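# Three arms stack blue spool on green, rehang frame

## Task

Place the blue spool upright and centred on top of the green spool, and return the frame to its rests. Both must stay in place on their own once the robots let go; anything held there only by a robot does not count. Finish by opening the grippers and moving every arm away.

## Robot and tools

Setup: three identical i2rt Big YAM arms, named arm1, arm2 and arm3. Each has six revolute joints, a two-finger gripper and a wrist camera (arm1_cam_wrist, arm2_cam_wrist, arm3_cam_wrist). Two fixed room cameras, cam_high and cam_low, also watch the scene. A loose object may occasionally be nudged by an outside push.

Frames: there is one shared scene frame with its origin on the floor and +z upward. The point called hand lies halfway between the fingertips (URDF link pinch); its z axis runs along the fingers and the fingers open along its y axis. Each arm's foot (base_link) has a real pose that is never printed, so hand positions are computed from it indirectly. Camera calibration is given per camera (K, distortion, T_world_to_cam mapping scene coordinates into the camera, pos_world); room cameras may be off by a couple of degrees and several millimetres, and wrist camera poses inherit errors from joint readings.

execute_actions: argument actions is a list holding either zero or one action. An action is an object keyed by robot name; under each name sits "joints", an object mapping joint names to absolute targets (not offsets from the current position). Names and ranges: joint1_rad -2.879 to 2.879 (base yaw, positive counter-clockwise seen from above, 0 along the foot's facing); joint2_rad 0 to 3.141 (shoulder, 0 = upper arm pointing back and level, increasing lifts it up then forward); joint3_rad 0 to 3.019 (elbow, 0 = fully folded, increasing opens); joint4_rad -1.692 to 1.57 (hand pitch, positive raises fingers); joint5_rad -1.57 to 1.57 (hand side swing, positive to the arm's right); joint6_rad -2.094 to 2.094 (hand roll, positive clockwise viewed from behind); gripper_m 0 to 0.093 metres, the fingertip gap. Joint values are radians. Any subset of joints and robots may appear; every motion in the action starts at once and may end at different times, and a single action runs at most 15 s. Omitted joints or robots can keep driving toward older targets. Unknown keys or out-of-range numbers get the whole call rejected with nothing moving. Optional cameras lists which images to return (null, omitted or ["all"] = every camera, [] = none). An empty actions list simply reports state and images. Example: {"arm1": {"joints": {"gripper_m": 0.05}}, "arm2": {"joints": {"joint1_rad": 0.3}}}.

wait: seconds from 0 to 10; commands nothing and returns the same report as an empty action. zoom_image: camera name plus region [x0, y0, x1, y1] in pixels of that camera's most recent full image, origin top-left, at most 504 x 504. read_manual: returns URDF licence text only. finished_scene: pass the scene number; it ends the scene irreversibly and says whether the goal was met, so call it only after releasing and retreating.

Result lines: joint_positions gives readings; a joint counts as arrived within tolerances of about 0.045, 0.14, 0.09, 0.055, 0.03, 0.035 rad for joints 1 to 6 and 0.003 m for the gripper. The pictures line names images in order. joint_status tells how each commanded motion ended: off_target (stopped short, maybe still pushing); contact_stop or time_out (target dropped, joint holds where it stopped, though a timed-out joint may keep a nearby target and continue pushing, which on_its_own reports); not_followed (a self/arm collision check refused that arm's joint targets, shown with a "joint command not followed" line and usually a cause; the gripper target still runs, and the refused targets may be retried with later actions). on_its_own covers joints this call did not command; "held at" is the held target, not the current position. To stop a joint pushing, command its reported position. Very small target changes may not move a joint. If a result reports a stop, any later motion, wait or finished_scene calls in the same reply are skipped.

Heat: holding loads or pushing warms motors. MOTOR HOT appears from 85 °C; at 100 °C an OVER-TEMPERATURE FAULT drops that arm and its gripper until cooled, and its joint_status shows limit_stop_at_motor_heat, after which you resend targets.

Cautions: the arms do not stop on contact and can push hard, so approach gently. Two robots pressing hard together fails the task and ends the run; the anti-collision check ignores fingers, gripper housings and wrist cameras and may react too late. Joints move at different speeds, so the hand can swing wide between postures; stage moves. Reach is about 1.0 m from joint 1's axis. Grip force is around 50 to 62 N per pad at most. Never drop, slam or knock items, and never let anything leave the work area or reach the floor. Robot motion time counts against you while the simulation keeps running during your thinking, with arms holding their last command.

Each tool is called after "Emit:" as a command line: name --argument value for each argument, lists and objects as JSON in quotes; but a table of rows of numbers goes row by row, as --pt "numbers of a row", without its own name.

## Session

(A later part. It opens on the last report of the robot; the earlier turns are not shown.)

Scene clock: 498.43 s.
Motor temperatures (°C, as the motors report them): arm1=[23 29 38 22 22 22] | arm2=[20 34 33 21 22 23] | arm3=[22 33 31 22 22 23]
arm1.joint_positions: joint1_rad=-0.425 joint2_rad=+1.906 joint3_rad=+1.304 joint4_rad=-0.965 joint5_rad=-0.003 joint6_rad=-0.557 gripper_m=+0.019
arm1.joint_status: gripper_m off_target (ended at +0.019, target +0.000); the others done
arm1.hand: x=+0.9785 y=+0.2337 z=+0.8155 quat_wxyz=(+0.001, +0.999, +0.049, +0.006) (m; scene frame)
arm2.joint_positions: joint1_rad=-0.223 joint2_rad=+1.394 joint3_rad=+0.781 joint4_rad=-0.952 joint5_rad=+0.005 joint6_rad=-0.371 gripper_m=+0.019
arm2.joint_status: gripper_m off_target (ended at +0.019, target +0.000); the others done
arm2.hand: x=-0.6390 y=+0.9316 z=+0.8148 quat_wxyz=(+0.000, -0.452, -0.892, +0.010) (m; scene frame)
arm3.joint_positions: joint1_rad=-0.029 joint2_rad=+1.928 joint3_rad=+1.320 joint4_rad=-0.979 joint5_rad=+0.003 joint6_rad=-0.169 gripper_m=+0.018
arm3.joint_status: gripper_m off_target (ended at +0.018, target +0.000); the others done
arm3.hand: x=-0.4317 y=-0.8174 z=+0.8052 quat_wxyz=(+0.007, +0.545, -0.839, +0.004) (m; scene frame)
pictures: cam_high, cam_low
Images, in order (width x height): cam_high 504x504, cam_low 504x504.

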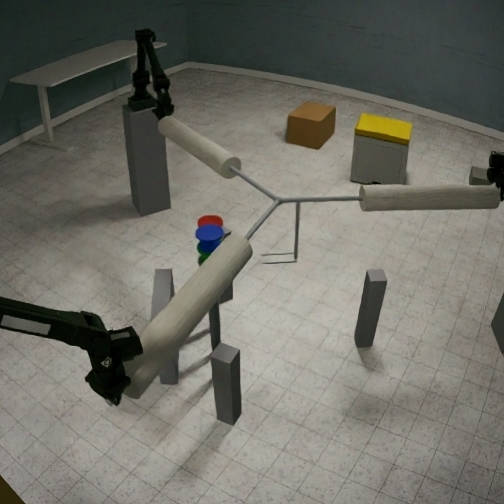

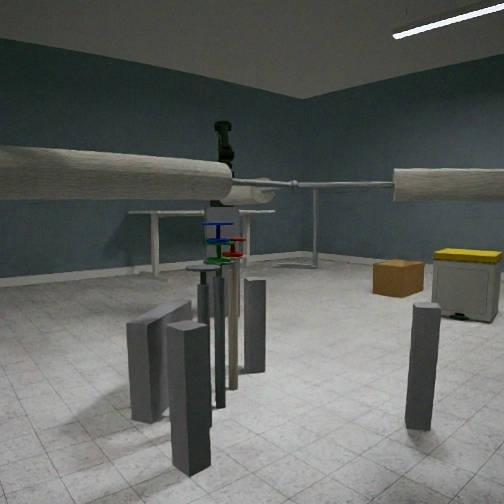

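Emit:
execute_actions --actions '[{"arm1":{"joints":{"joint1_rad":-0.432,"joint2_rad":2.232,"joint3_rad":1.300,"joint4_rad":-0.605,"joint5_rad":0.0,"joint6_rad":-0.560,"gripper_m":0.0}},"arm2":{"joints":{"joint1_rad":-0.198,"joint2_rad":1.875,"joint3_rad":0.652,"joint4_rad":-0.320,"joint5_rad":0.0,"joint6_rad":-0.345,"gripper_m":0.0}},"arm3":{"joints":{"joint1_rad":-0.027,"joint2_rad":2.232,"joint3_rad":1.294,"joint4_rad":-0.596,"joint5_rad":0.0,"joint6_rad":-0.168,"gripper_m":0.0}}}]' --cameras '["cam_high","cam_low"]'

Scene clock: 508.43 s.
Motor temperatures (°C, as the motors report them): arm1=[23 31 39 22 22 22] | arm2=[20 33 32 21 22 23] | arm3=[22 33 30 22 22 23]
arm1.joint_positions: joint1_rad=-0.423 joint2_rad=+2.276 joint3_rad=+1.297 joint4_rad=-0.595 joint5_rad=-0.003 joint6_rad=-0.546 gripper_m=+0.019
arm1.joint_status: gripper_m off_target (ended at +0.019, target +0.000); the others done
arm1.hand: x=+0.9763 y=+0.2349 z=+0.6242 quat_wxyz=(+0.002, +0.999, +0.044, +0.008) (m; scene frame)
arm2.joint_positions: joint1_rad=-0.203 joint2_rad=+1.887 joint3_rad=+0.652 joint4_rad=-0.336 joint5_rad=+0.005 joint6_rad=-0.346 gripper_m=+0.019
arm2.joint_status: gripper_m off_target (ended at +0.019, target +0.000); the others done
arm2.hand: x=-0.6351 y=+0.9370 z=+0.6279 quat_wxyz=(+0.002, -0.454, -0.891, +0.008) (m; scene frame)
arm3.joint_positions: joint1_rad=-0.024 joint2_rad=+2.272 joint3_rad=+1.295 joint4_rad=-0.596 joint5_rad=-0.001 joint6_rad=-0.156 gripper_m=+0.018
arm3.joint_status: gripper_m off_target (ended at +0.018, target +0.000); the others done
arm3.hand: x=-0.4323 y=-0.8131 z=+0.6207 quat_wxyz=(+0.002, +0.541, -0.841, +0.000) (m; scene frame)
pictures: cam_high, cam_low
Images, in order (width x height): cam_high 504x504, cam_low 504x504.

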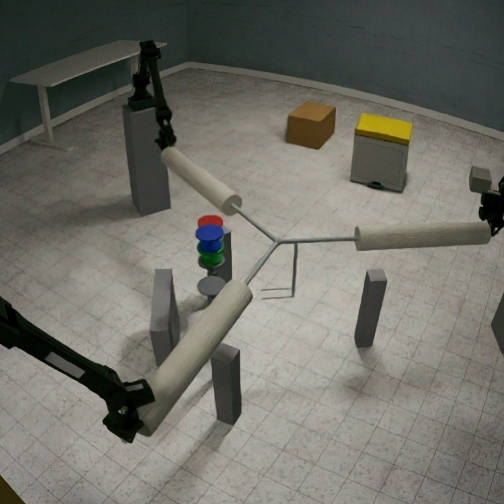

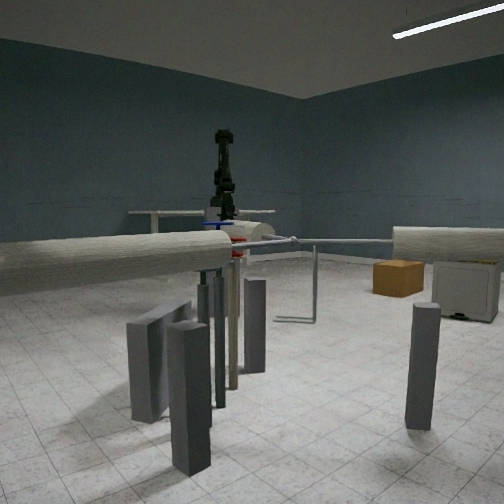

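Emit:
execute_actions --actions '[{"arm1":{"joints":{"joint1_rad":-0.432,"joint2_rad":2.495,"joint3_rad":1.440,"joint4_rad":-0.447,"joint5_rad":0.0,"joint6_rad":-0.562,"gripper_m":0.0}},"arm2":{"joints":{"joint1_rad":-0.200,"joint2_rad":2.284,"joint3_rad":0.745,"joint4_rad":0.006,"joint5_rad":0.0,"joint6_rad":-0.350,"gripper_m":0.0}},"arm3":{"joints":{"joint1_rad":-0.030,"joint2_rad":2.496,"joint3_rad":1.417,"joint4_rad":-0.427,"joint5_rad":0.0,"joint6_rad":-0.174,"gripper_m":0.0}}}]' --cameras '["cam_high","cam_low"]'

Scene clock: 517.93 s.
Motor temperatures (°C, as the motors report them): arm1=[23 33 36 22 22 22] | arm2=[20 32 31 21 22 23] | arm3=[22 34 29 22 22 23]
arm1.joint_positions: joint1_rad=-0.426 joint2_rad=+2.534 joint3_rad=+1.407 joint4_rad=-0.441 joint5_rad=-0.003 joint6_rad=-0.552 gripper_m=+0.019
arm1.joint_status: gripper_m off_target (ended at +0.019, target +0.000); the others done
arm1.hand: x=+0.9747 y=+0.2384 z=+0.5121 quat_wxyz=(+0.001, +0.999, +0.046, +0.006) (m; scene frame)
arm2.joint_positions: joint1_rad=-0.203 joint2_rad=+2.297 joint3_rad=+0.739 joint4_rad=-0.008 joint5_rad=+0.004 joint6_rad=-0.346 gripper_m=+0.019
arm2.joint_status: gripper_m off_target (ended at +0.019, target +0.000); the others done
arm2.hand: x=-0.6359 y=+0.9358 z=+0.5058 quat_wxyz=(+0.000, -0.454, -0.891, +0.009) (m; scene frame)
arm3.joint_positions: joint1_rad=-0.030 joint2_rad=+2.534 joint3_rad=+1.394 joint4_rad=-0.429 joint5_rad=+0.002 joint6_rad=-0.162 gripper_m=+0.018
arm3.joint_status: gripper_m off_target (ended at +0.018, target +0.000); the others done
arm3.hand: x=-0.4289 y=-0.8145 z=+0.5053 quat_wxyz=(-0.001, +0.541, -0.841, +0.001) (m; scene frame)
pictures: cam_high, cam_low
Images, in order (width x height): cam_high 504x504, cam_low 504x504.

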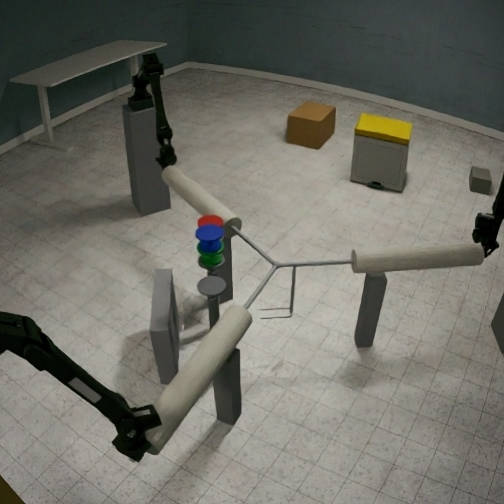

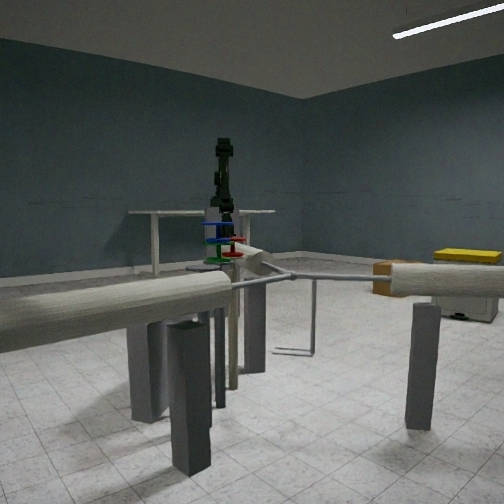

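Emit:
execute_actions --actions '[{"arm1":{"joints":{"joint1_rad":-0.426,"joint2_rad":2.595,"joint3_rad":1.483,"joint4_rad":-0.416,"joint5_rad":0.0,"joint6_rad":-0.556,"gripper_m":0.0}},"arm2":{"joints":{"joint1_rad":-0.200,"joint2_rad":2.386,"joint3_rad":0.779,"joint4_rad":0.064,"joint5_rad":0.0,"joint6_rad":-0.350,"gripper_m":0.0}},"arm3":{"joints":{"joint1_rad":-0.026,"joint2_rad":2.596,"joint3_rad":1.465,"joint4_rad":-0.408,"joint5_rad":0.0,"joint6_rad":-0.168,"gripper_m":0.0}}}]' --cameras '["cam_high","cam_low"]'

Scene clock: 523.93 s.
Motor temperatures (°C, as the motors report them): arm1=[23 34 35 22 22 22] | arm2=[20 32 30 21 22 23] | arm3=[22 34 29 22 22 23]
arm1.joint_positions: joint1_rad=-0.427 joint2_rad=+2.608 joint3_rad=+1.454 joint4_rad=-0.415 joint5_rad=-0.005 joint6_rad=-0.552 gripper_m=+0.019
arm1.joint_status: gripper_m off_target (ended at +0.019, target +0.000); the others done
arm1.hand: x=+0.9739 y=+0.2392 z=+0.4817 quat_wxyz=(+0.002, +0.999, +0.045, +0.006) (m; scene frame)
arm2.joint_positions: joint1_rad=-0.203 joint2_rad=+2.391 joint3_rad=+0.775 joint4_rad=+0.053 joint5_rad=+0.004 joint6_rad=-0.346 gripper_m=+0.019
arm2.joint_status: gripper_m off_target (ended at +0.019, target +0.000); the others done
arm2.hand: x=-0.6360 y=+0.9356 z=+0.4768 quat_wxyz=(-0.001, -0.454, -0.891, +0.010) (m; scene frame)
arm3.joint_positions: joint1_rad=-0.030 joint2_rad=+2.607 joint3_rad=+1.442 joint4_rad=-0.414 joint5_rad=+0.003 joint6_rad=-0.162 gripper_m=+0.018
arm3.joint_status: gripper_m off_target (ended at +0.018, target +0.000); the others done
arm3.hand: x=-0.4288 y=-0.8145 z=+0.4758 quat_wxyz=(+0.003, +0.541, -0.841, +0.003) (m; scene frame)
pictures: cam_high, cam_low
Images, in order (width x height): cam_high 504x504, cam_low 504x504.

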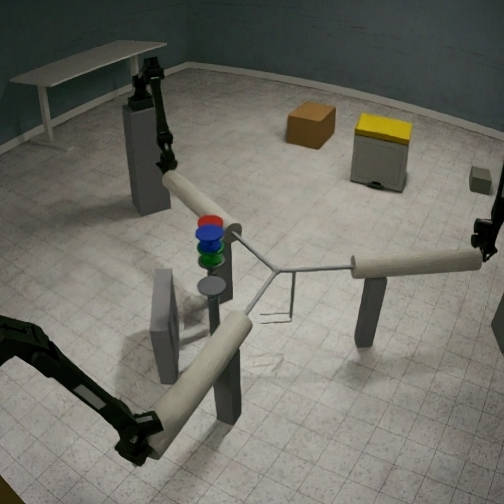

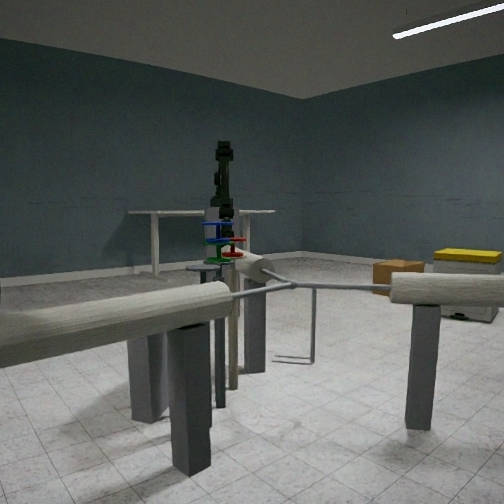

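Emit:
execute_actions --actions '[{"arm1":{"joints":{"joint1_rad":-0.427,"joint2_rad":2.600,"joint3_rad":1.456,"joint4_rad":-0.415,"joint5_rad":0.0,"joint6_rad":-0.552,"gripper_m":0.07}},"arm2":{"joints":{"joint1_rad":-0.203,"joint2_rad":2.388,"joint3_rad":0.775,"joint4_rad":0.053,"joint5_rad":0.0,"joint6_rad":-0.346,"gripper_m":0.07}},"arm3":{"joints":{"joint1_rad":-0.030,"joint2_rad":2.600,"joint3_rad":1.444,"joint4_rad":-0.414,"joint5_rad":0.0,"joint6_rad":-0.162,"gripper_m":0.07}}}]' --cameras '["cam_low"]'

Scene clock: 527.80 s.
Motor temperatures (°C, as the motors report them): arm1=[23 34 34 22 22 22] | arm2=[20 32 29 21 22 23] | arm3=[22 34 28 22 22 23]
arm1.joint_positions: joint1_rad=-0.427 joint2_rad=+2.608 joint3_rad=+1.454 joint4_rad=-0.415 joint5_rad=-0.002 joint6_rad=-0.552 gripper_m=+0.070
arm1.joint_status: all done
arm1.hand: x=+0.9741 y=+0.2395 z=+0.4817 quat_wxyz=(+0.001, +0.999, +0.045, +0.006) (m; scene frame)
arm2.joint_positions: joint1_rad=-0.203 joint2_rad=+2.390 joint3_rad=+0.775 joint4_rad=+0.053 joint5_rad=+0.003 joint6_rad=-0.346 gripper_m=+0.070
arm2.joint_status: all done
arm2.hand: x=-0.6358 y=+0.9350 z=+0.4772 quat_wxyz=(-0.002, -0.454, -0.891, +0.011) (m; scene frame)
arm3.joint_positions: joint1_rad=-0.030 joint2_rad=+2.606 joint3_rad=+1.442 joint4_rad=-0.414 joint5_rad=+0.003 joint6_rad=-0.162 gripper_m=+0.070
arm3.joint_status: all done
arm3.hand: x=-0.4287 y=-0.8144 z=+0.4760 quat_wxyz=(+0.002, +0.541, -0.841, +0.003) (m; scene frame)
pictures: cam_low
Images, in order (width x height): cam_low 504x504.

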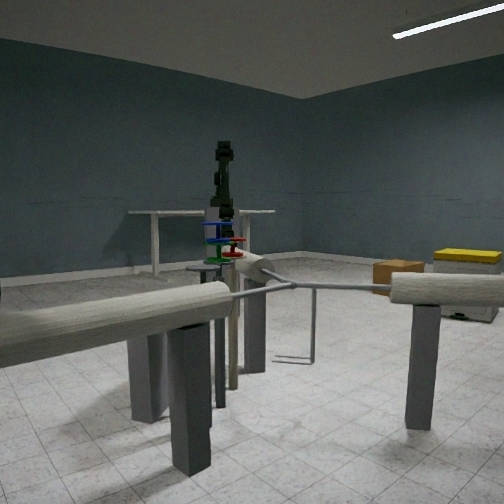

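Emit:
execute_actions --actions '[{"arm1":{"joints":{"joint1_rad":-0.484,"joint2_rad":2.085,"joint3_rad":1.146,"joint4_rad":-0.625,"joint5_rad":0.0,"joint6_rad":-0.612,"gripper_m":0.09}},"arm2":{"joints":{"joint1_rad":-0.274,"joint2_rad":1.635,"joint3_rad":0.529,"joint4_rad":-0.462,"joint5_rad":0.0,"joint6_rad":-0.420,"gripper_m":0.09}},"arm3":{"joints":{"joint1_rad":-0.050,"joint2_rad":2.055,"joint3_rad":1.108,"joint4_rad":-0.616,"joint5_rad":0.0,"joint6_rad":-0.185,"gripper_m":0.09}}}]' --cameras '["cam_high","cam_low"]'

Emit:
zoom_image --camera "cam_high" --region '[180, 200, 320, 340]'

Emit:
zoom_image --camera "cam_low" --region '[180, 200, 330, 350]'

Scene clock: 538.03 s.
Motor temperatures (°C, as the motors report them): arm1=[23 34 32 22 22 22] | arm2=[20 32 29 21 22 23] | arm3=[22 34 28 22 22 23]
arm1.joint_positions: joint1_rad=-0.487 joint2_rad=+2.070 joint3_rad=+1.150 joint4_rad=-0.620 joint5_rad=-0.001 joint6_rad=-0.595 gripper_m=+0.090
arm1.joint_status: all done
arm1.hand: x=+1.0173 y=+0.2501 z=+0.6933 quat_wxyz=(-0.007, +0.999, +0.037, -0.005) (m; scene frame)
arm2.joint_positions: joint1_rad=-0.279 joint2_rad=+1.628 joint3_rad=+0.521 joint4_rad=-0.450 joint5_rad=+0.002 joint6_rad=-0.406 gripper_m=+0.090
arm2.joint_status: all done
arm2.hand: x=-0.6677 y=+0.9750 z=+0.6824 quat_wxyz=(-0.004, -0.461, -0.887, +0.013) (m; scene frame)
arm3.joint_positions: joint1_rad=-0.044 joint2_rad=+2.037 joint3_rad=+1.111 joint4_rad=-0.606 joint5_rad=+0.003 joint6_rad=-0.169 gripper_m=+0.090
arm3.joint_status: all done
arm3.hand: x=-0.4452 y=-0.8514 z=+0.6947 quat_wxyz=(-0.018, +0.538, -0.843, -0.006) (m; scene frame)
pictures: cam_high, cam_low
Images, in order (width x height): cam_high 504x504, cam_low 504x504.

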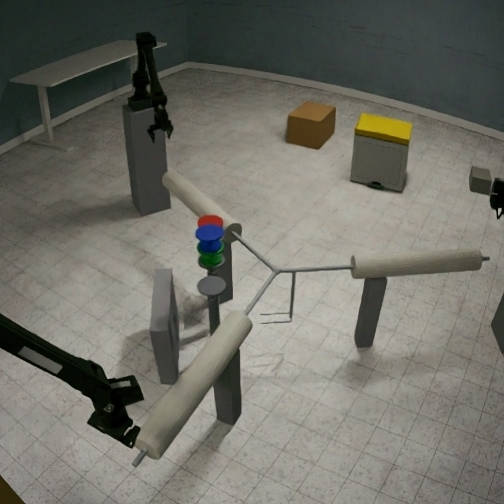

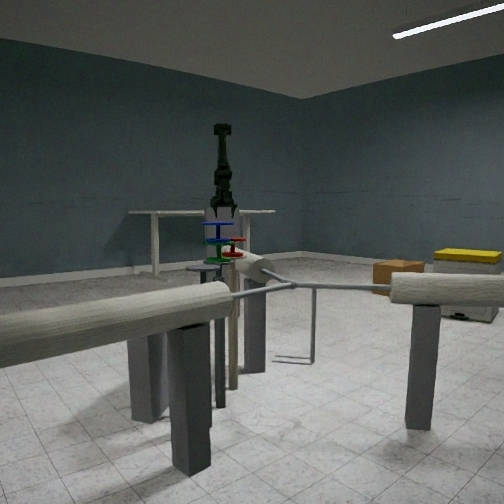

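Region (180, 200, 320, 340) of cam_high's 504x504 image, scaled by 3.600, with more detail than that image has.

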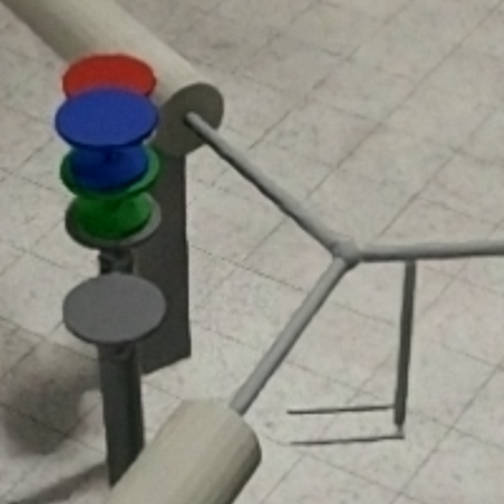

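Region (180, 200, 330, 350) of cam_low's 504x504 image, scaled by 3.360, with more detail than that image has.

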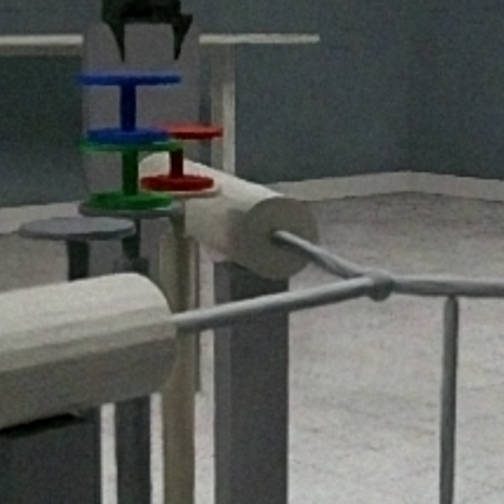

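The frame is back on its rests in its starting position. The blue spool is centred on the green one, and all three arms have let go and moved clear.

Emit:
finished_scene --scene 2

The scene is finished: the task was done.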